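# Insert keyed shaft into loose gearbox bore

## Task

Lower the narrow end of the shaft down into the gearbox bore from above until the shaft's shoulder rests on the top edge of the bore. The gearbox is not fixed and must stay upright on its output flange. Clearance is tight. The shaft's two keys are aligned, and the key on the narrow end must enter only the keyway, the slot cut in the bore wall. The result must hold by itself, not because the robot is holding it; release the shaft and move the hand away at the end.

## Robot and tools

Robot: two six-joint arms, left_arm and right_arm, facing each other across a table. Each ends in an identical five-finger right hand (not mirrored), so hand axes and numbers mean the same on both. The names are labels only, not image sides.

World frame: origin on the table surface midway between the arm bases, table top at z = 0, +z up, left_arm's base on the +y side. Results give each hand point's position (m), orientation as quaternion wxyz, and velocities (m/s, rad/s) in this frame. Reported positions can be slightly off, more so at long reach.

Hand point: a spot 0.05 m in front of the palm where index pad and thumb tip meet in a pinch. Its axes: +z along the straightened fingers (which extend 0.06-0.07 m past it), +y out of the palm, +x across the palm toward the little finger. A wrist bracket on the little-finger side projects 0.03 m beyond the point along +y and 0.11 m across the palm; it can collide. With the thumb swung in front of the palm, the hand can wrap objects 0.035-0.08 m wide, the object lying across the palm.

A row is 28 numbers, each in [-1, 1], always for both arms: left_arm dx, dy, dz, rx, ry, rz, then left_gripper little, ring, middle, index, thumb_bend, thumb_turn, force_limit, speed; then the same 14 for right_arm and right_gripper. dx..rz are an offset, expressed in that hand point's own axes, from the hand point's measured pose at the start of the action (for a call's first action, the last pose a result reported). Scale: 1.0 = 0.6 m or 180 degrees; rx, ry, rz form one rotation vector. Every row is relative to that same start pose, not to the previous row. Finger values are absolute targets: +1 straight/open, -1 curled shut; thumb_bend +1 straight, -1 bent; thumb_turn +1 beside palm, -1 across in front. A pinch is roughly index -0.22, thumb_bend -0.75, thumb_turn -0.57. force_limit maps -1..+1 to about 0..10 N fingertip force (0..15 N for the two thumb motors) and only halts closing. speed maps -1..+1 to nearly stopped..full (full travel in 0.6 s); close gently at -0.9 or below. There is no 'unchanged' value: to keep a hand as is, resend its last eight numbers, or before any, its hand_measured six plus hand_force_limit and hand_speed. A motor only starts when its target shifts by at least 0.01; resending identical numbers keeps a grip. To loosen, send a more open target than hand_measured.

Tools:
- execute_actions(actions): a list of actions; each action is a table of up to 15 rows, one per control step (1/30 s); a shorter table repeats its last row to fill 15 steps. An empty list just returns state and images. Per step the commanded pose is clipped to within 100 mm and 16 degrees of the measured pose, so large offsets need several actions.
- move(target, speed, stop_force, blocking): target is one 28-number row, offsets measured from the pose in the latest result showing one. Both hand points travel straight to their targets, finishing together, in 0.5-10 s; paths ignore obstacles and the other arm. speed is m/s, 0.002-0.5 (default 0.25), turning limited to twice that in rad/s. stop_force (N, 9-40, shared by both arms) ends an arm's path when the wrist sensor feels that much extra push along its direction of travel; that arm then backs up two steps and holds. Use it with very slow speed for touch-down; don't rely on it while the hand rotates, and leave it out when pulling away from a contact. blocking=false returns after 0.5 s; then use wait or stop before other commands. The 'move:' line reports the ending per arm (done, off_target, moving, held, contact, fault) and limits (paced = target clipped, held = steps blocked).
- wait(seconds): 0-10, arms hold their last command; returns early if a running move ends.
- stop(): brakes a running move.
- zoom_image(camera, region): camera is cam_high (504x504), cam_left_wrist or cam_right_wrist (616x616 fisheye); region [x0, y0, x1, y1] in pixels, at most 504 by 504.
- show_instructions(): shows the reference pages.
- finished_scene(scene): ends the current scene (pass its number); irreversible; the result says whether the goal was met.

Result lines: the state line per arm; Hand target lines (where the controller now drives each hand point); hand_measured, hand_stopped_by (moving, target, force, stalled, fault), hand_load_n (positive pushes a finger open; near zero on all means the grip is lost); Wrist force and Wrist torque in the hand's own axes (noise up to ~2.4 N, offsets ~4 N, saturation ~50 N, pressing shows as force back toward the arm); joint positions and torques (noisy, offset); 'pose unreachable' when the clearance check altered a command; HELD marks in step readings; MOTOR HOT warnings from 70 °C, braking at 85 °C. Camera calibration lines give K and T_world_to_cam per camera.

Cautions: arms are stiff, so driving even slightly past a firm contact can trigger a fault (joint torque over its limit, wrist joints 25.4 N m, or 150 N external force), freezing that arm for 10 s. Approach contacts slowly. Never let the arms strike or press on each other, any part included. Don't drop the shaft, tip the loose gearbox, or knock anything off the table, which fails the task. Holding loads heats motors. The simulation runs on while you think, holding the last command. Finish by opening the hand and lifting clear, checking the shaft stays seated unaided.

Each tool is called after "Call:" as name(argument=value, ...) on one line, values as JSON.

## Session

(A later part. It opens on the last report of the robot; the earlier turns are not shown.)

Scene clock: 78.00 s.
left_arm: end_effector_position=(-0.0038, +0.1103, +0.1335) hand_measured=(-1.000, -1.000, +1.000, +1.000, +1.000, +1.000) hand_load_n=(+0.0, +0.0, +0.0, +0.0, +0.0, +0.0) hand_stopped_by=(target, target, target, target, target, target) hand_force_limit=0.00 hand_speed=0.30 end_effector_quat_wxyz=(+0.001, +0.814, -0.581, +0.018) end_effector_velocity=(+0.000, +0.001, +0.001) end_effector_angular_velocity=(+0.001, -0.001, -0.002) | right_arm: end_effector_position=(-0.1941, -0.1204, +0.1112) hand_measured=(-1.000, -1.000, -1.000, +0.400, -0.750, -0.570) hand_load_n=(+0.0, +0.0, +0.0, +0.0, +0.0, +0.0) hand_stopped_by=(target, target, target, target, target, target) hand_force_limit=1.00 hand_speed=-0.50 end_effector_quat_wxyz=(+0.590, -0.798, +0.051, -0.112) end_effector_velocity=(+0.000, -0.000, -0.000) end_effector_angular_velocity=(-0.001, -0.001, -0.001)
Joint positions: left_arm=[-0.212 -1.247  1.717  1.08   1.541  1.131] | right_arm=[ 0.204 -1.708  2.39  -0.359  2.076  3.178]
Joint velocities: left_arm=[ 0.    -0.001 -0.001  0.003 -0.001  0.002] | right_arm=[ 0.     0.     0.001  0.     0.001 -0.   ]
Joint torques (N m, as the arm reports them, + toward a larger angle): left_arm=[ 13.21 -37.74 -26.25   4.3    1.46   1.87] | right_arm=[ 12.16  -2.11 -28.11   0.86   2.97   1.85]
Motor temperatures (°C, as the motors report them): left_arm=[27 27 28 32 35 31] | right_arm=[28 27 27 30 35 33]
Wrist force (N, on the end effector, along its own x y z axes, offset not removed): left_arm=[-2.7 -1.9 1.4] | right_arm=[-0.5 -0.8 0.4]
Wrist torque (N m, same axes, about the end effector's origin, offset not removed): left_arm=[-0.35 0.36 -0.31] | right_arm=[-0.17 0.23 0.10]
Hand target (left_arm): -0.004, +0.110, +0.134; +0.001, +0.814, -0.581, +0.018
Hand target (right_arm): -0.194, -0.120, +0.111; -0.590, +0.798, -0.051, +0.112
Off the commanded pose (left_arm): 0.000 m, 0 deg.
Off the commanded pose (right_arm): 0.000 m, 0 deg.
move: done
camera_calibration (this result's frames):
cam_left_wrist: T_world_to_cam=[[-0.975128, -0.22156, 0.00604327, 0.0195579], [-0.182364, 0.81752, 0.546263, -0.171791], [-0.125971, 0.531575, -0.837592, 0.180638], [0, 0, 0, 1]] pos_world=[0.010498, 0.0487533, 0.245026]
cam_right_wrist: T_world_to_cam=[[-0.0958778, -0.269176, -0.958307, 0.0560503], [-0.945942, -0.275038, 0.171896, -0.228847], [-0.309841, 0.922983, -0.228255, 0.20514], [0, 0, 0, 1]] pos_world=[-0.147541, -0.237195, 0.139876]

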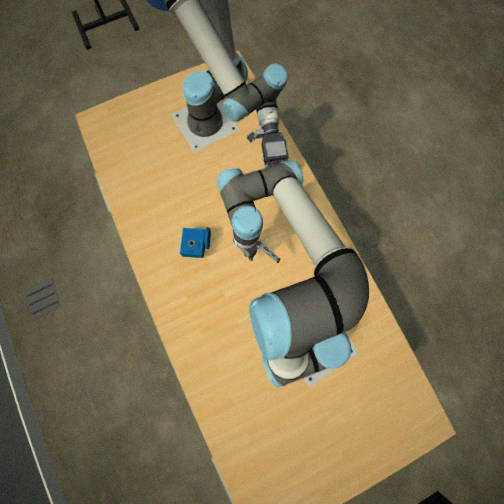

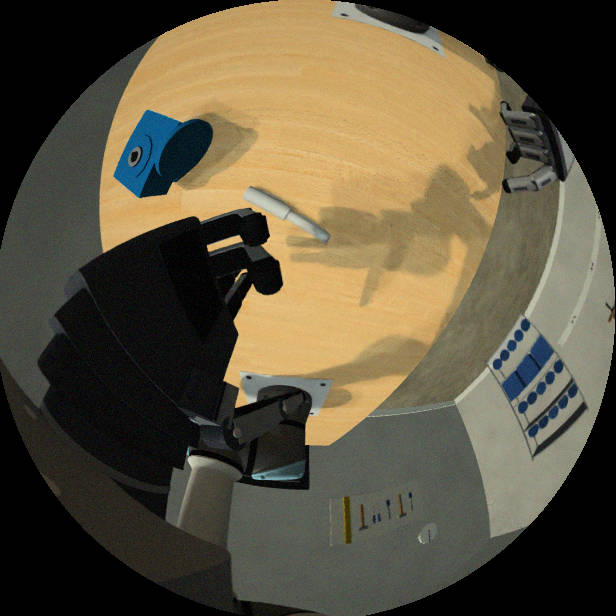

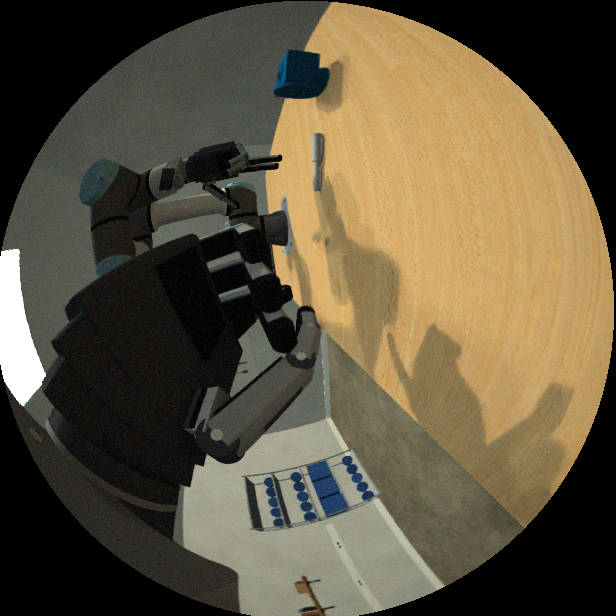

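Call:
move(target=[-0.3,-0.3,-0.15,0,0,-0.5,-1,-1,-1,-1,1,1,0,0.3,0,0,0,0,0,0,-1,-1,-1,0.4,-0.75,-0.57,1,-0.5], speed=0.35)

Call:
move(target=[0,0,0,0,0,0,-1,-1,-1,-1,1,1,0,0.3,0.335,0.04,0.372,-0.004,0.03,0.048,-1,-1,-1,0.4,-0.75,-0.57,1,-0.5])

Scene clock: 81.10 s.
left_arm: end_effector_position=(+0.1057, +0.3409, +0.2215) hand_measured=(-1.000, -1.000, -1.000, -1.000, +1.000, +1.000) hand_load_n=(+0.0, +0.0, +0.0, +0.0, +0.0, +0.0) hand_stopped_by=(target, target, target, target, target, target) hand_force_limit=0.00 hand_speed=0.30 end_effector_quat_wxyz=(+0.014, +0.986, +0.165, +0.012) end_effector_velocity=(+0.000, +0.001, +0.000) end_effector_angular_velocity=(+0.001, -0.003, +0.004) | right_arm: end_effector_position=(-0.1941, -0.1204, +0.1112) hand_measured=(-1.000, -1.000, -1.000, +0.400, -0.750, -0.570) hand_load_n=(+0.0, +0.0, +0.0, +0.0, +0.0, +0.0) hand_stopped_by=(target, target, target, target, target, target) hand_force_limit=1.00 hand_speed=-0.50 end_effector_quat_wxyz=(+0.590, -0.798, +0.051, -0.112) end_effector_velocity=(+0.000, +0.001, +0.001) end_effector_angular_velocity=(+0.004, +0.000, -0.002)
Joint positions: left_arm=[-0.006 -2.012  2.202  1.355  1.545 -0.234] | right_arm=[ 0.204 -1.708  2.39  -0.359  2.076  3.178]
Joint velocities: left_arm=[-0.009 -0.007  0.003  0.005 -0.003 -0.013] | right_arm=[ 0.     0.    -0.001 -0.003  0.003  0.   ]
Joint torques (N m, as the arm reports them, + toward a larger angle): left_arm=[-12.92  -5.82  -9.86   4.22  -1.77  -1.3 ] | right_arm=[ 12.15  -1.73 -27.81   0.99   2.94   1.82]
Motor temperatures (°C, as the motors report them): left_arm=[27 27 28 32 35 31] | right_arm=[28 27 27 30 35 33]
Wrist force (N, on the end effector, along its own x y z axes, offset not removed): left_arm=[-1.6 0.2 2.6] | right_arm=[-3.5 -0.3 3.8]
Wrist torque (N m, same axes, about the end effector's origin, offset not removed): left_arm=[-0.20 -0.07 0.00] | right_arm=[-0.23 0.50 0.03]
Hand target (left_arm): +0.106, +0.341, +0.222; +0.014, +0.986, +0.165, +0.012
Hand target (right_arm): -0.194, -0.120, +0.111; -0.590, +0.798, -0.051, +0.112
Off the commanded pose (left_arm): 0.000 m, 0 deg.
Off the commanded pose (right_arm): 0.000 m, 0 deg.
move: done
camera_calibration (this result's frames):
cam_left_wrist: T_world_to_cam=[[0.220389, -0.973746, 0.0569846, 0.295661], [-0.820252, -0.153401, 0.551049, 0.00899134], [-0.527841, -0.168187, -0.832525, 0.42546], [0, 0, 0, 1]] pos_world=[0.16679, 0.360834, 0.332403]
cam_right_wrist: T_world_to_cam=[[-0.0958781, -0.269176, -0.958307, 0.0560504], [-0.945942, -0.275038, 0.171896, -0.228847], [-0.309841, 0.922983, -0.228255, 0.20514], [0, 0, 0, 1]] pos_world=[-0.147541, -0.237195, 0.139876]

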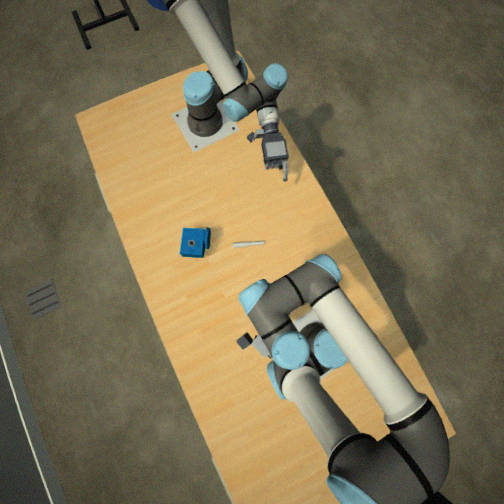

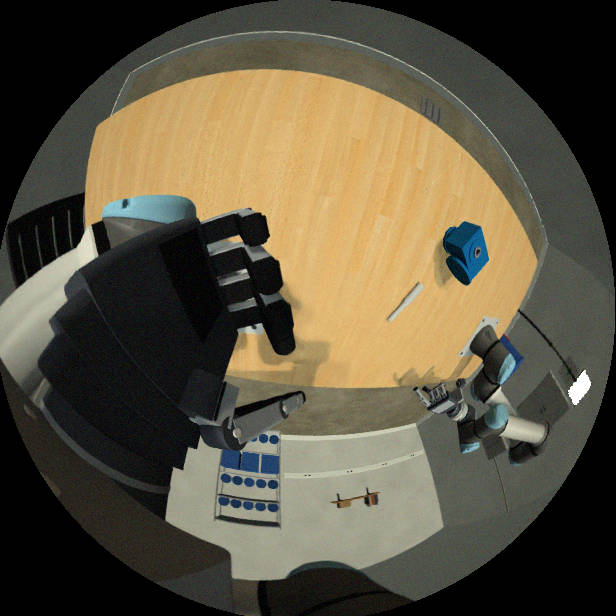

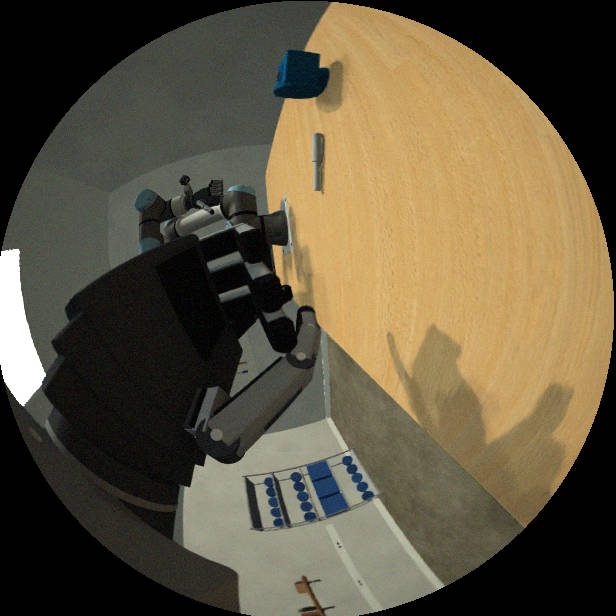

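Scene clock: 82.87 s.
left_arm: end_effector_position=(+0.1057, +0.3409, +0.2215) hand_measured=(-1.000, -1.000, -1.000, -1.000, +1.000, +1.000) hand_load_n=(+0.0, +0.0, +0.0, +0.0, +0.0, +0.0) hand_stopped_by=(target, target, target, target, target, target) hand_force_limit=0.00 hand_speed=0.30 end_effector_quat_wxyz=(+0.014, +0.986, +0.165, +0.012) end_effector_velocity=(-0.000, +0.000, +0.000) end_effector_angular_velocity=(-0.001, +0.000, -0.002) | right_arm: end_effector_position=(+0.0555, +0.0371, +0.0506) hand_measured=(-1.000, -1.000, -1.000, +0.400, -0.750, -0.570) hand_load_n=(+0.0, +0.0, +0.0, +0.0, +0.0, +0.0) hand_stopped_by=(target, target, target, target, target, target) hand_force_limit=1.00 hand_speed=-0.50 end_effector_quat_wxyz=(+0.589, -0.789, +0.140, -0.104) end_effector_velocity=(+0.000, +0.001, -0.000) end_effector_angular_velocity=(-0.001, +0.001, +0.001)
Joint positions: left_arm=[-0.006 -2.012  2.202  1.355  1.545 -0.234] | right_arm=[-0.629 -1.367  2.253 -0.593  1.372  3.082]
Joint velocities: left_arm=[-0.    -0.002 -0.     0.001  0.     0.002] | right_arm=[ 0.     0.003 -0.003  0.001 -0.001  0.   ]
Joint torques (N m, as the arm reports them, + toward a larger angle): left_arm=[ 13.82   7.15 -27.38   0.13   1.43   1.87] | right_arm=[-13.85 -13.59 -24.75  -2.26  -3.05   1.97]
Motor temperatures (°C, as the motors report them): left_arm=[27 27 28 32 35 31] | right_arm=[28 27 27 30 35 33]
Wrist force (N, on the end effector, along its own x y z axes, offset not removed): left_arm=[-3.7 -0.8 2.1] | right_arm=[0.3 0.4 2.9]
Wrist torque (N m, same axes, about the end effector's origin, offset not removed): left_arm=[-0.14 0.40 -0.15] | right_arm=[-0.18 -0.03 0.25]
Hand target (left_arm): +0.106, +0.341, +0.221; +0.014, +0.986, +0.165, +0.012
Hand target (right_arm): +0.056, +0.037, +0.051; -0.589, +0.789, -0.140, +0.104
Off the commanded pose (left_arm): 0.000 m, 0 deg.
Off the commanded pose (right_arm): 0.000 m, 0 deg.
move: done
camera_calibration (this result's frames):
cam_left_wrist: T_world_to_cam=[[0.220389, -0.973746, 0.056985, 0.295661], [-0.820252, -0.1534, 0.551049, 0.00899117], [-0.527841, -0.168187, -0.832525, 0.42546], [0, 0, 0, 1]] pos_world=[0.16679, 0.360834, 0.332403]
cam_right_wrist: T_world_to_cam=[[-0.239013, -0.219118, -0.94597, 0.069749], [-0.948681, -0.155052, 0.275613, 0.0514145], [-0.207067, 0.963299, -0.170814, 0.113131], [0, 0, 0, 1]] pos_world=[0.0888725, -0.0857239, 0.0711344]

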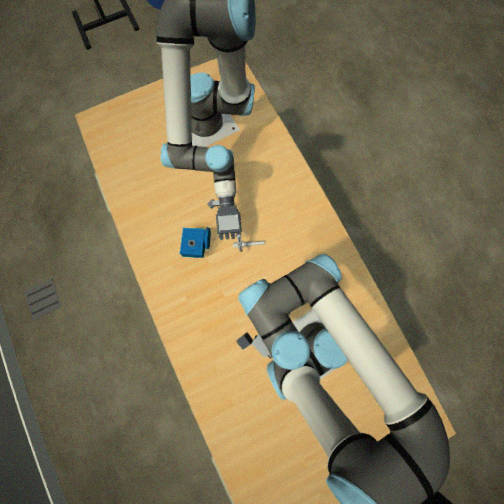

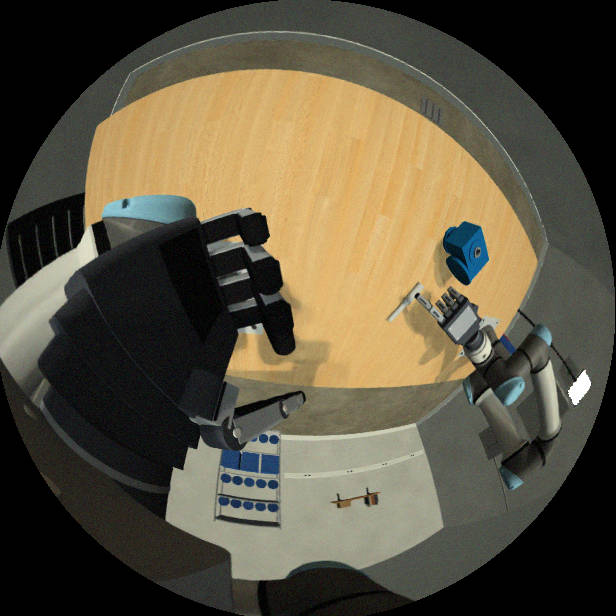

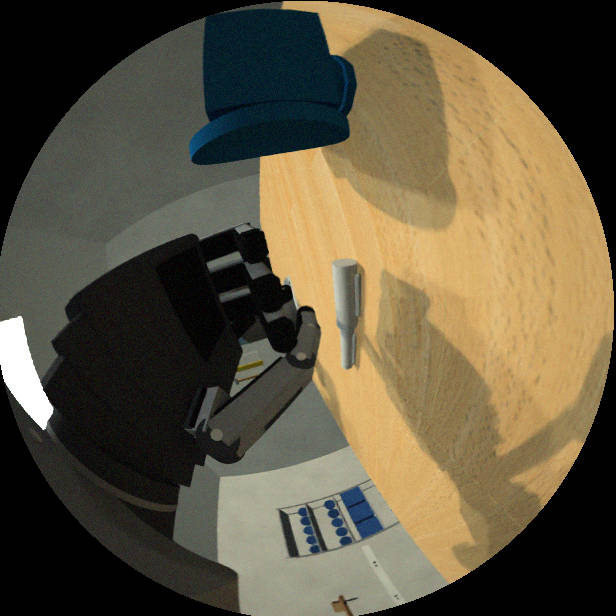

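Call:
move(target=[0,0,0,0,0,0,-1,-1,-1,-1,1,1,0,0.3,0.01,0.038,0.016,0,0,0,-1,-1,-1,0.4,-0.75,-0.57,1,-0.5], speed=0.04)

Call:
zoom_image(camera="cam_right_wrist", region=[230,220,410,400])

Call:
zoom_image(camera="cam_high", region=[200,200,280,270])

Scene clock: 84.10 s.
left_arm: end_effector_position=(+0.1057, +0.3409, +0.2215) hand_measured=(-1.000, -1.000, -1.000, -1.000, +1.000, +1.000) hand_load_n=(+0.0, +0.0, +0.0, +0.0, +0.0, +0.0) hand_stopped_by=(target, target, target, target, target, target) hand_force_limit=0.00 hand_speed=0.30 end_effector_quat_wxyz=(+0.014, +0.986, +0.165, +0.012) end_effector_velocity=(+0.000, -0.000, -0.000) end_effector_angular_velocity=(-0.001, +0.000, +0.000) | right_arm: end_effector_position=(+0.0620, +0.0376, +0.0261) hand_measured=(-1.000, -1.000, -1.000, +0.400, -0.750, -0.570) hand_load_n=(+0.0, +0.0, +0.0, +0.0, +0.0, +0.0) hand_stopped_by=(target, target, target, target, target, target) hand_force_limit=1.00 hand_speed=-0.50 end_effector_quat_wxyz=(+0.589, -0.789, +0.140, -0.104) end_effector_velocity=(+0.001, +0.000, -0.001) end_effector_angular_velocity=(+0.001, -0.001, -0.001)
Joint positions: left_arm=[-0.006 -2.012  2.202  1.355  1.545 -0.234] | right_arm=[-0.647 -1.304  2.268 -0.669  1.355  3.077]
Joint velocities: left_arm=[ 0.001  0.001  0.    -0.002  0.     0.   ] | right_arm=[-0.001  0.004  0.    -0.005  0.    -0.   ]
Joint torques (N m, as the arm reports them, + toward a larger angle): left_arm=[ 13.29   6.84 -27.77  -0.01   1.5    1.97] | right_arm=[-13.9  -14.11  -3.29  -2.26  -3.03  -1.64]
Motor temperatures (°C, as the motors report them): left_arm=[27 27 28 32 35 31] | right_arm=[28 27 27 30 35 33]
Wrist force (N, on the end effector, along its own x y z axes, offset not removed): left_arm=[-3.0 1.9 2.7] | right_arm=[-2.1 -1.5 2.9]
Wrist torque (N m, same axes, about the end effector's origin, offset not removed): left_arm=[0.16 0.26 -0.18] | right_arm=[-0.31 0.40 0.03]
Hand target (left_arm): +0.106, +0.341, +0.221; +0.014, +0.986, +0.165, +0.012
Hand target (right_arm): +0.062, +0.038, +0.026; -0.589, +0.789, -0.140, +0.104
Off the commanded pose (left_arm): 0.000 m, 0 deg.
Off the commanded pose (right_arm): 0.000 m, 0 deg.
move: done
camera_calibration (this result's frames):
cam_left_wrist: T_world_to_cam=[[0.220389, -0.973746, 0.0569849, 0.295661], [-0.820252, -0.1534, 0.55105, 0.00899112], [-0.527841, -0.168187, -0.832525, 0.42546], [0, 0, 0, 1]] pos_world=[0.16679, 0.360834, 0.332403]
cam_right_wrist: T_world_to_cam=[[-0.239031, -0.219125, -0.945964, 0.0482687], [-0.948678, -0.155043, 0.275631, 0.0644973], [-0.207063, 0.963299, -0.170819, 0.109817], [0, 0, 0, 1]] pos_world=[0.095464, -0.0852101, 0.0466418]

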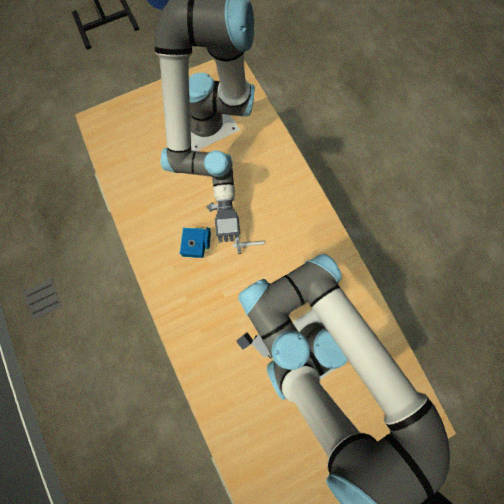

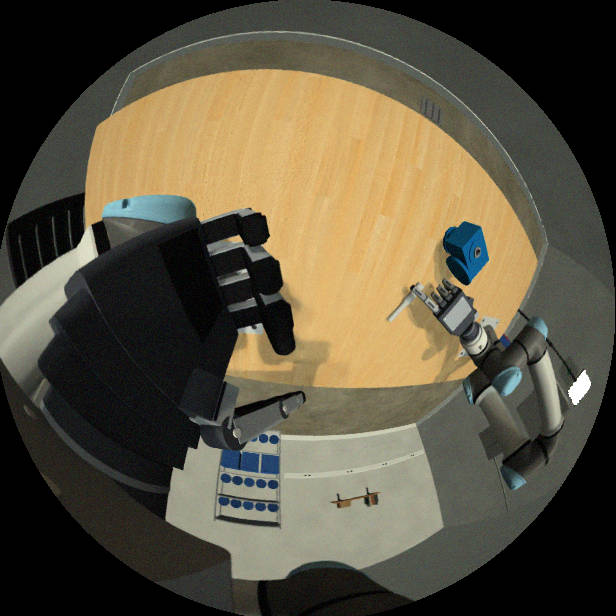

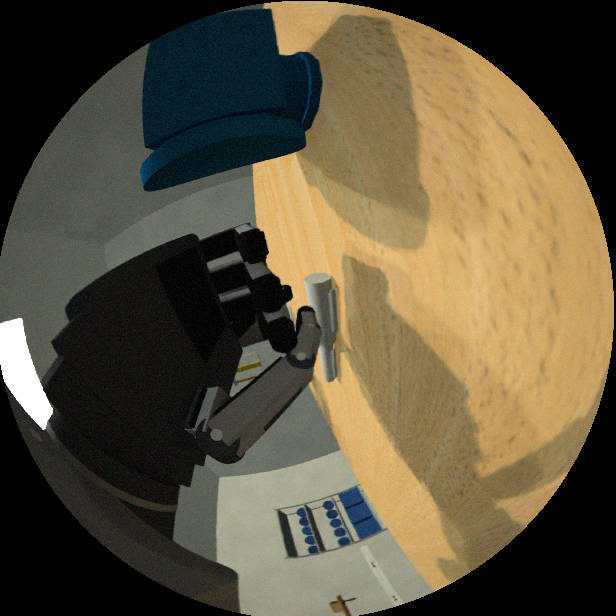

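Region (230, 220, 410, 400) of cam_right_wrist's 616x616 image, scaled by 2.800, with more detail than that image has.

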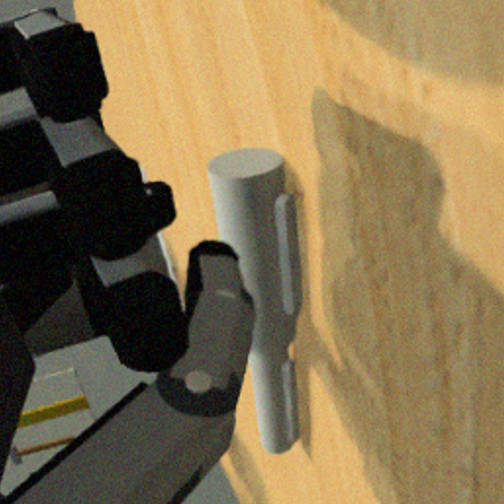

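Region (200, 200, 280, 270) of cam_high's 504x504 image, scaled by 6.300, with more detail than that image has; it fills the top 441 rows of this view, and the rest is white.

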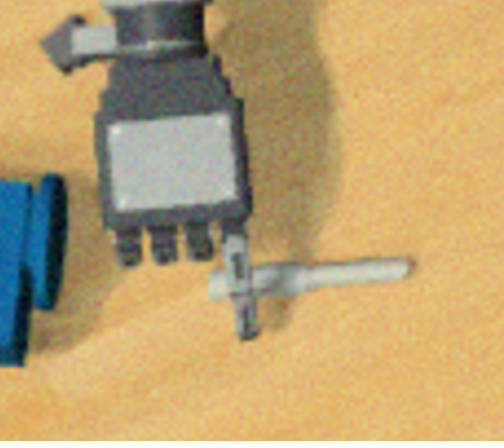

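Call:
move(target=[0,0,0,0,0,0,-1,-1,-1,-1,1,1,0,0.3,0,0.024,0.007,0,0,0,-1,-1,-1,0.4,-0.75,-0.57,1,-0.5], speed=0.015, stop_force=9)

Call:
move(target=[0,0,0,0,0,0,-1,-1,-1,-1,1,1,0,0.3,0,0,0,0,0,0,-1,-1,-1,-0.3,-0.75,-0.57,1,-0.8])

Call:
zoom_image(camera="cam_right_wrist", region=[230,220,410,400])

Scene clock: 85.53 s.
left_arm: end_effector_position=(+0.1057, +0.3409, +0.2215) hand_measured=(-1.000, -1.000, -1.000, -1.000, +1.000, +1.000) hand_load_n=(+0.0, +0.0, +0.0, +0.0, +0.0, +0.0) hand_stopped_by=(target, target, target, target, target, target) hand_force_limit=0.00 hand_speed=0.30 end_effector_quat_wxyz=(+0.014, +0.986, +0.165, +0.012) end_effector_velocity=(+0.000, -0.000, +0.000) end_effector_angular_velocity=(-0.000, -0.000, +0.001) | right_arm: end_effector_position=(+0.0621, +0.0376, +0.0112) hand_measured=(-1.000, -1.000, -1.000, +0.400, -0.750, -0.570) hand_load_n=(+0.0, +0.0, +0.0, +0.0, +0.0, +0.0) hand_stopped_by=(target, target, target, target, target, target) hand_force_limit=1.00 hand_speed=-0.50 end_effector_quat_wxyz=(+0.589, -0.789, +0.140, -0.104) end_effector_velocity=(-0.000, +0.000, -0.001) end_effector_angular_velocity=(+0.001, -0.001, +0.001)
Joint positions: left_arm=[-0.006 -2.012  2.202  1.355  1.545 -0.234] | right_arm=[-0.647 -1.266  2.277 -0.717  1.355  3.077]
Joint velocities: left_arm=[ 0.001  0.001 -0.001 -0.001 -0.    -0.001] | right_arm=[ 0.     0.003  0.001 -0.006 -0.001  0.   ]
Joint torques (N m, as the arm reports them, + toward a larger angle): left_arm=[ 14.37   6.67 -27.73   0.07   1.54   1.93] | right_arm=[-13.93 -15.33  -1.57  -2.18  -3.02  -1.43]
Motor temperatures (°C, as the motors report them): left_arm=[27 27 28 32 35 31] | right_arm=[28 27 27 30 35 33]
Wrist force (N, on the end effector, along its own x y z axes, offset not removed): left_arm=[-2.0 0.9 3.1] | right_arm=[-0.7 -2.8 -0.7]
Wrist torque (N m, same axes, about the end effector's origin, offset not removed): left_arm=[-0.12 -0.01 -0.05] | right_arm=[-0.47 0.28 0.16]
Hand target (left_arm): +0.106, +0.341, +0.221; +0.014, +0.986, +0.165, +0.012
Hand target (right_arm): +0.062, +0.038, +0.011; -0.589, +0.789, -0.140, +0.104
Off the commanded pose (left_arm): 0.000 m, 0 deg.
Off the commanded pose (right_arm): 0.000 m, 0 deg.
move: done
camera_calibration (this result's frames):
cam_left_wrist: T_world_to_cam=[[0.220389, -0.973746, 0.056985, 0.29566], [-0.820252, -0.1534, 0.55105, 0.00899099], [-0.527841, -0.168187, -0.832524, 0.42546], [0, 0, 0, 1]] pos_world=[0.16679, 0.360834, 0.332403]
cam_right_wrist: T_world_to_cam=[[-0.239025, -0.219144, -0.945961, 0.0341451], [-0.948679, -0.15504, 0.275628, 0.0686082], [-0.207064, 0.963296, -0.170839, 0.10732], [0, 0, 0, 1]] pos_world=[0.0954709, -0.0852616, 0.0317241]

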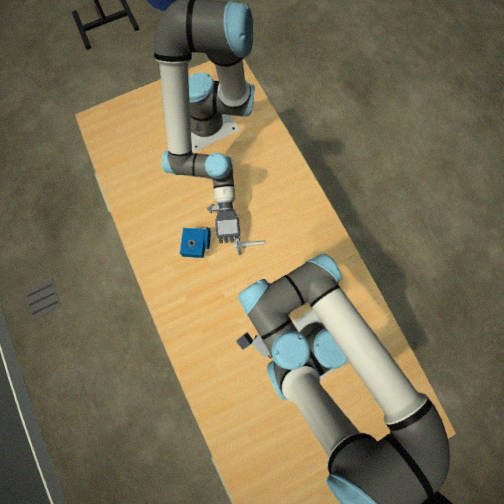

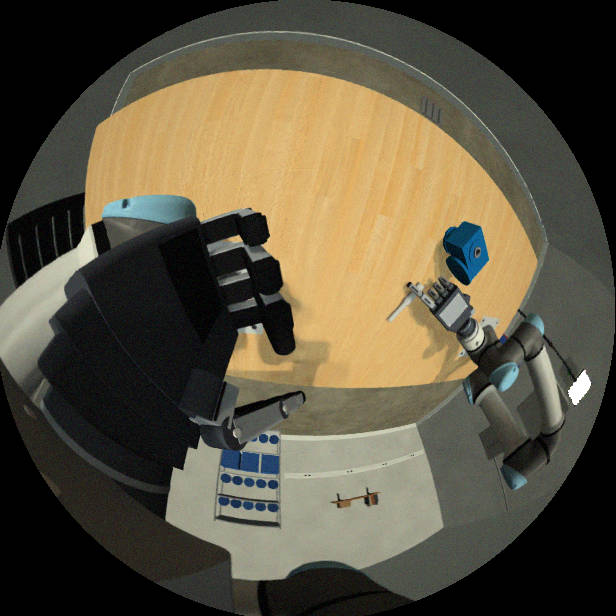

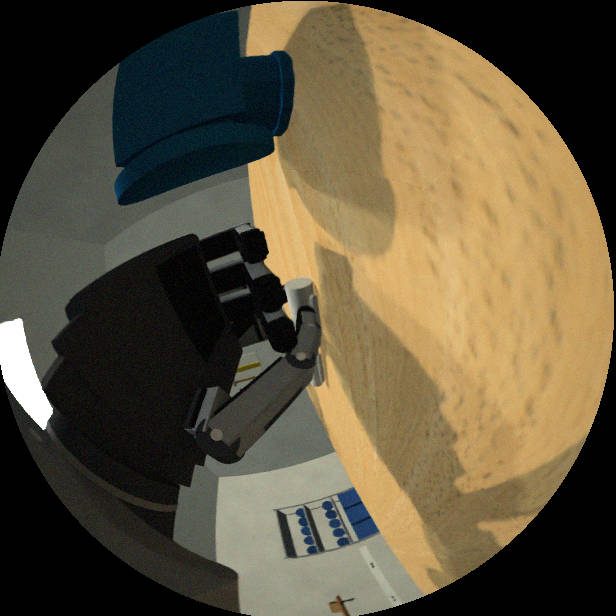

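Scene clock: 86.80 s.
left_arm: end_effector_position=(+0.1057, +0.3409, +0.2215) hand_measured=(-1.000, -1.000, -1.000, -1.000, +1.000, +1.000) hand_load_n=(+0.0, +0.0, +0.0, +0.0, +0.0, +0.0) hand_stopped_by=(target, target, target, target, target, target) hand_force_limit=0.00 hand_speed=0.30 end_effector_quat_wxyz=(+0.014, +0.986, +0.165, +0.012) end_effector_velocity=(-0.000, -0.000, +0.001) end_effector_angular_velocity=(-0.002, +0.000, +0.000) | right_arm: end_effector_position=(+0.0620, +0.0376, +0.0112) hand_measured=(-1.000, -1.000, -1.000, +0.072, -0.750, -0.570) hand_load_n=(+0.0, +0.0, +0.0, +10.5, +1.5, -2.0) hand_stopped_by=(target, target, target, force, target, target) hand_force_limit=1.00 hand_speed=-0.80 end_effector_quat_wxyz=(+0.589, -0.789, +0.140, -0.104) end_effector_velocity=(-0.000, -0.000, -0.000) end_effector_angular_velocity=(-0.002, +0.001, +0.000)
Joint positions: left_arm=[-0.006 -2.012  2.202  1.355  1.545 -0.234] | right_arm=[-0.647 -1.266  2.277 -0.717  1.355  3.077]
Joint velocities: left_arm=[ 0.    -0.001 -0.002  0.     0.001  0.   ] | right_arm=[ 0.    -0.     0.     0.002 -0.    -0.   ]
Joint torques (N m, as the arm reports them, + toward a larger angle): left_arm=[ 14.13   7.53 -28.01   0.17   1.43   1.96] | right_arm=[-14.1  -25.33 -10.35   0.67  -2.73  -1.29]
Motor temperatures (°C, as the motors report them): left_arm=[27 27 28 32 35 31] | right_arm=[28 27 27 30 35 33]
Wrist force (N, on the end effector, along its own x y z axes, offset not removed): left_arm=[-4.2 -0.6 1.9] | right_arm=[-0.3 -5.1 1.9]
Wrist torque (N m, same axes, about the end effector's origin, offset not removed): left_arm=[-0.17 0.54 -0.41] | right_arm=[-0.19 0.10 0.21]
Hand target (left_arm): +0.106, +0.341, +0.221; +0.014, +0.986, +0.165, +0.012
Hand target (right_arm): +0.062, +0.038, +0.011; -0.589, +0.789, -0.140, +0.104
Off the commanded pose (left_arm): 0.000 m, 0 deg.
Off the commanded pose (right_arm): 0.000 m, 0 deg.
move: done
camera_calibration (this result's frames):
cam_left_wrist: T_world_to_cam=[[0.220389, -0.973746, 0.0569851, 0.29566], [-0.820251, -0.1534, 0.55105, 0.00899095], [-0.527841, -0.168188, -0.832524, 0.42546], [0, 0, 0, 1]] pos_world=[0.16679, 0.360834, 0.332403]
cam_right_wrist: T_world_to_cam=[[-0.239022, -0.219139, -0.945963, 0.0341485], [-0.948678, -0.155051, 0.275626, 0.0685989], [-0.207073, 0.963295, -0.170832, 0.107327], [0, 0, 0, 1]] pos_world=[0.095465, -0.0852682, 0.0317305]

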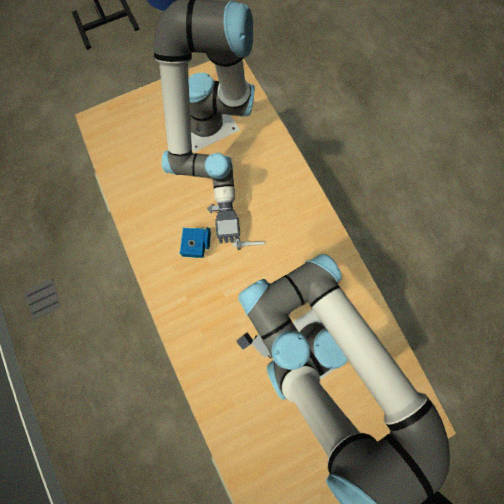

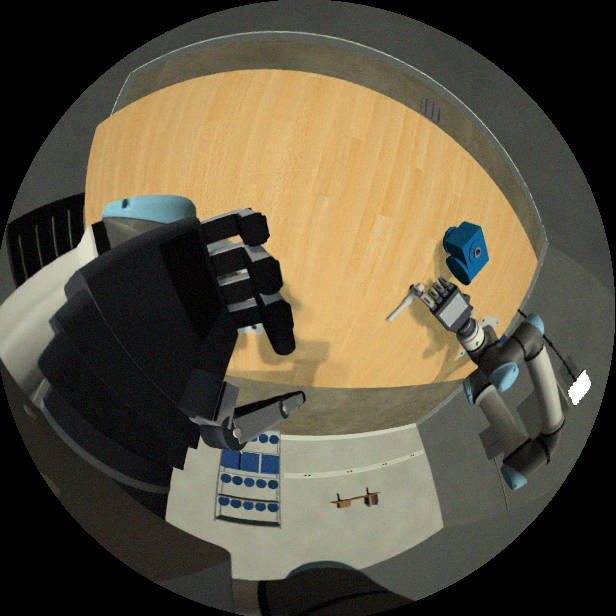

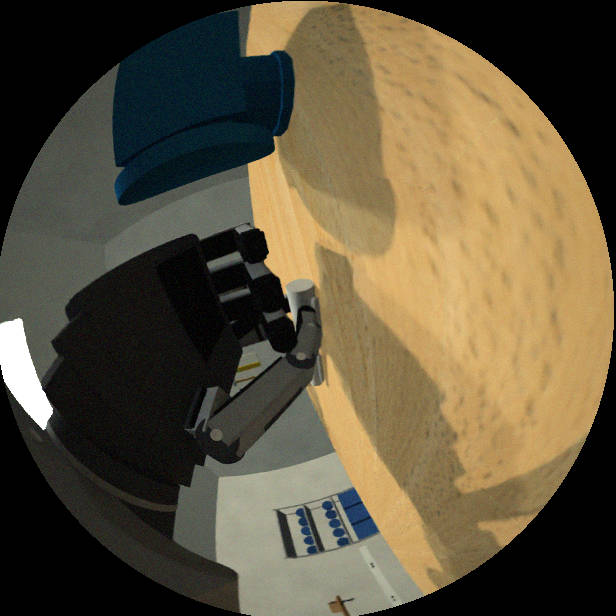

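Region (230, 220, 410, 400) of cam_right_wrist's 616x616 image, scaled by 2.800, with more detail than that image has.

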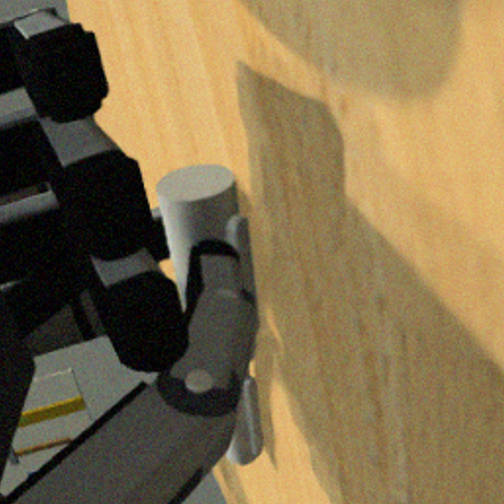

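Call:
move(target=[0,0,0,0,0,0,-1,-1,-1,-1,1,1,0,0.3,0,-0.004,-0.001,0,0,0,-1,-1,-1,-0.35,-0.75,-0.57,1,-0.8], speed=0.01)

Call:
move(target=[0,0,0,0,0,0,-1,-1,-1,-1,1,1,0,0.3,-0.022,-0.078,-0.022,0,0,-0.167,-1,-1,-1,-0.4,-0.75,-0.57,1,-0.8], speed=0.04)

Scene clock: 87.63 s.
left_arm: end_effector_position=(+0.1057, +0.3409, +0.2215) hand_measured=(-1.000, -1.000, -1.000, -1.000, +1.000, +1.000) hand_load_n=(+0.0, +0.0, +0.0, +0.0, +0.0, +0.0) hand_stopped_by=(target, target, target, target, target, target) hand_force_limit=0.00 hand_speed=0.30 end_effector_quat_wxyz=(+0.014, +0.986, +0.165, +0.012) end_effector_velocity=(-0.000, -0.000, +0.000) end_effector_angular_velocity=(-0.002, +0.000, -0.001) | right_arm: end_effector_position=(+0.0621, +0.0377, +0.0136) hand_measured=(-1.000, -1.000, -1.000, +0.072, -0.748, -0.570) hand_load_n=(+0.0, +0.0, +0.0, +8.0, +3.5, -2.0) hand_stopped_by=(target, target, target, force, target, target) hand_force_limit=1.00 hand_speed=-0.80 end_effector_quat_wxyz=(+0.589, -0.789, +0.140, -0.104) end_effector_velocity=(-0.001, +0.000, +0.001) end_effector_angular_velocity=(+0.001, +0.000, +0.002)
Joint positions: left_arm=[-0.006 -2.012  2.202  1.355  1.545 -0.234] | right_arm=[-0.647 -1.272  2.276 -0.709  1.355  3.077]
Joint velocities: left_arm=[-0.001 -0.002  0.    -0.     0.    -0.   ] | right_arm=[ 0.001 -0.002 -0.     0.002 -0.001  0.   ]
Joint torques (N m, as the arm reports them, + toward a larger angle): left_arm=[ 13.71   7.13 -27.66   0.08   1.49   1.96] | right_arm=[ -5.03 -30.25 -24.63   0.32   0.58   0.17]
Motor temperatures (°C, as the motors report them): left_arm=[27 27 28 32 35 31] | right_arm=[28 27 27 30 35 33]
Wrist force (N, on the end effector, along its own x y z axes, offset not removed): left_arm=[-5.6 -0.6 0.3] | right_arm=[-1.6 3.7 2.9]
Wrist torque (N m, same axes, about the end effector's origin, offset not removed): left_arm=[-0.04 0.71 -0.41] | right_arm=[0.05 0.36 0.25]
Hand target (left_arm): +0.106, +0.341, +0.221; +0.014, +0.986, +0.165, +0.012
Hand target (right_arm): +0.062, +0.038, +0.014; -0.589, +0.789, -0.140, +0.104
Off the commanded pose (left_arm): 0.000 m, 0 deg.
Off the commanded pose (right_arm): 0.000 m, 0 deg.
move: done
camera_calibration (this result's frames):
cam_left_wrist: T_world_to_cam=[[0.220389, -0.973746, 0.0569853, 0.29566], [-0.820251, -0.1534, 0.55105, 0.00899081], [-0.527841, -0.168188, -0.832524, 0.42546], [0, 0, 0, 1]] pos_world=[0.16679, 0.360834, 0.332403]
cam_right_wrist: T_world_to_cam=[[-0.239027, -0.219146, -0.94596, 0.0364695], [-0.948676, -0.155049, 0.275632, 0.0679983], [-0.207074, 0.963294, -0.170838, 0.107669], [0, 0, 0, 1]] pos_world=[0.095521, -0.0851817, 0.0341502]

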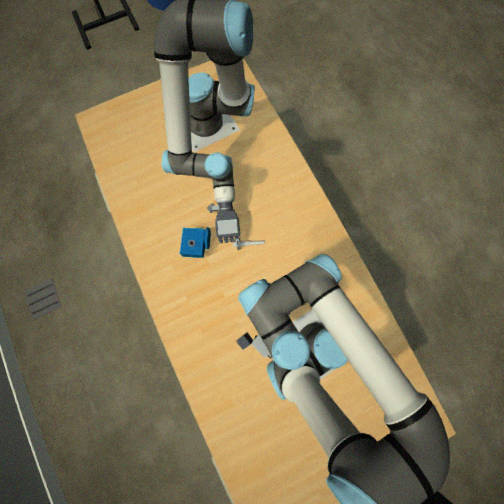

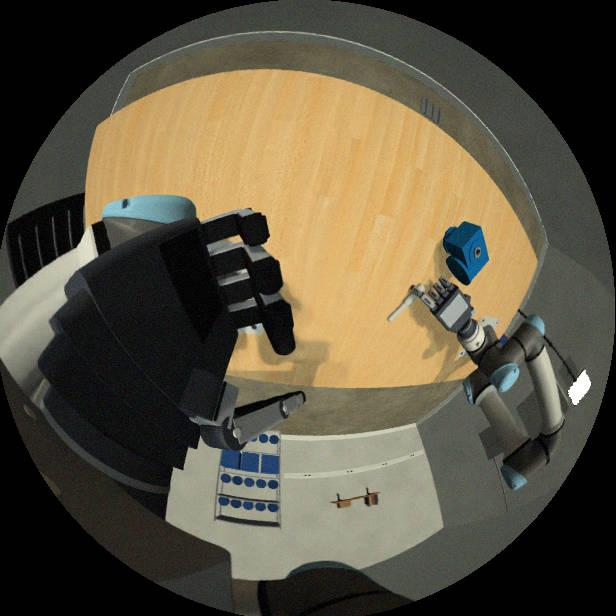

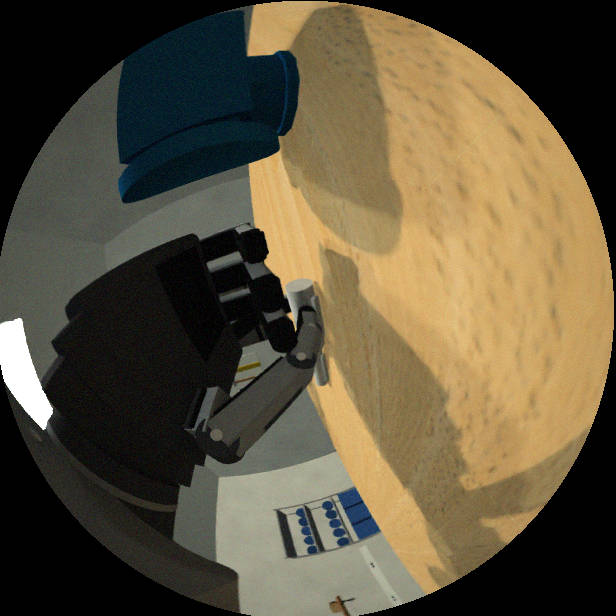

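Scene clock: 94.43 s.
left_arm: end_effector_position=(+0.1057, +0.3409, +0.2215) hand_measured=(-1.000, -1.000, -1.000, -1.000, +1.000, +1.000) hand_load_n=(+0.0, +0.0, +0.0, +0.0, +0.0, +0.0) hand_stopped_by=(target, target, target, target, target, target) hand_force_limit=0.00 hand_speed=0.30 end_effector_quat_wxyz=(+0.014, +0.986, +0.165, +0.012) end_effector_velocity=(+0.000, -0.000, -0.000) end_effector_angular_velocity=(-0.001, +0.000, +0.001) | right_arm: end_effector_position=(+0.0498, +0.0428, +0.0622) hand_measured=(-1.000, -1.000, -1.000, +0.066, -0.748, -0.570) hand_load_n=(+0.0, +0.0, +0.0, +10.5, +4.5, -2.0) hand_stopped_by=(target, target, target, force, target, target) hand_force_limit=1.00 hand_speed=-0.80 end_effector_quat_wxyz=(-0.542, +0.798, +0.070, +0.253) end_effector_velocity=(-0.001, +0.000, +0.001) end_effector_angular_velocity=(-0.004, -0.008, +0.005)
Joint positions: left_arm=[-0.006 -2.012  2.202  1.355  1.545 -0.234] | right_arm=[-0.496 -1.376  2.192 -0.528  1.5    2.597]
Joint velocities: left_arm=[ 0.    -0.     0.001 -0.003  0.    -0.   ] | right_arm=[ 0.003 -0.001 -0.001  0.004  0.001 -0.009]
Joint torques (N m, as the arm reports them, + toward a larger angle): left_arm=[ 14.22   7.25 -27.27   0.06   1.41   1.88] | right_arm=[ 11.58 -29.12 -27.31   0.23   2.98  -1.62]
Motor temperatures (°C, as the motors report them): left_arm=[27 27 28 32 35 31] | right_arm=[28 27 27 30 35 33]
Wrist force (N, on the end effector, along its own x y z axes, offset not removed): left_arm=[-4.0 2.8 1.4] | right_arm=[-1.2 1.7 2.7]
Wrist torque (N m, same axes, about the end effector's origin, offset not removed): left_arm=[0.30 0.56 -0.12] | right_arm=[-0.23 0.06 0.05]
Hand target (left_arm): +0.106, +0.341, +0.221; +0.014, +0.986, +0.165, +0.012
Hand target (right_arm): +0.050, +0.043, +0.062; -0.542, +0.798, +0.070, +0.253
Off the commanded pose (left_arm): 0.000 m, 0 deg.
Off the commanded pose (right_arm): 0.000 m, 0 deg.
move: done
camera_calibration (this result's frames):
cam_left_wrist: T_world_to_cam=[[0.220389, -0.973746, 0.0569853, 0.29566], [-0.820251, -0.1534, 0.55105, 0.00899076], [-0.527841, -0.168188, -0.832524, 0.42546], [0, 0, 0, 1]] pos_world=[0.16679, 0.360834, 0.332403]
cam_right_wrist: T_world_to_cam=[[0.250214, -0.380258, -0.890391, 0.0595938], [-0.946943, -0.287725, -0.143228, 0.0753959], [-0.201724, 0.878987, -0.432076, 0.128091], [0, 0, 0, 1]] pos_world=[0.0823233, -0.0682358, 0.119205]

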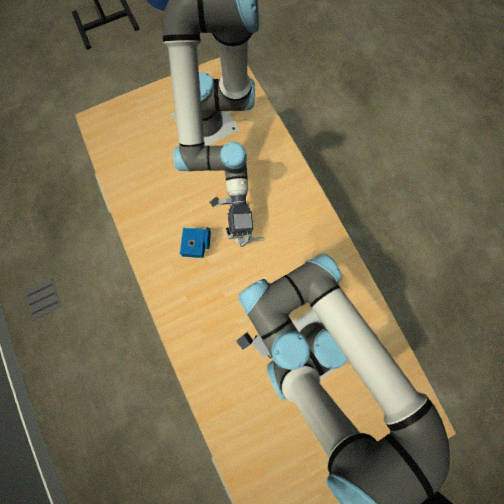

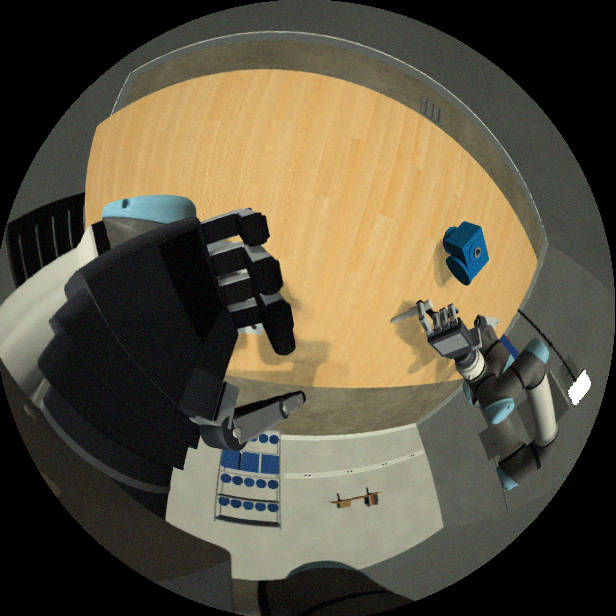

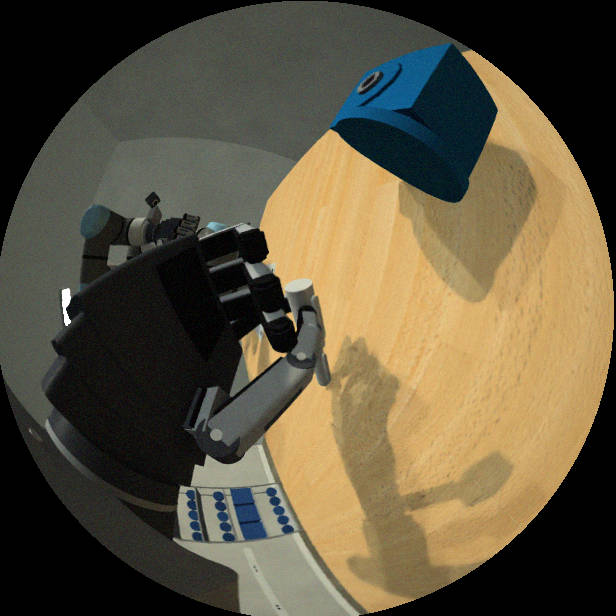

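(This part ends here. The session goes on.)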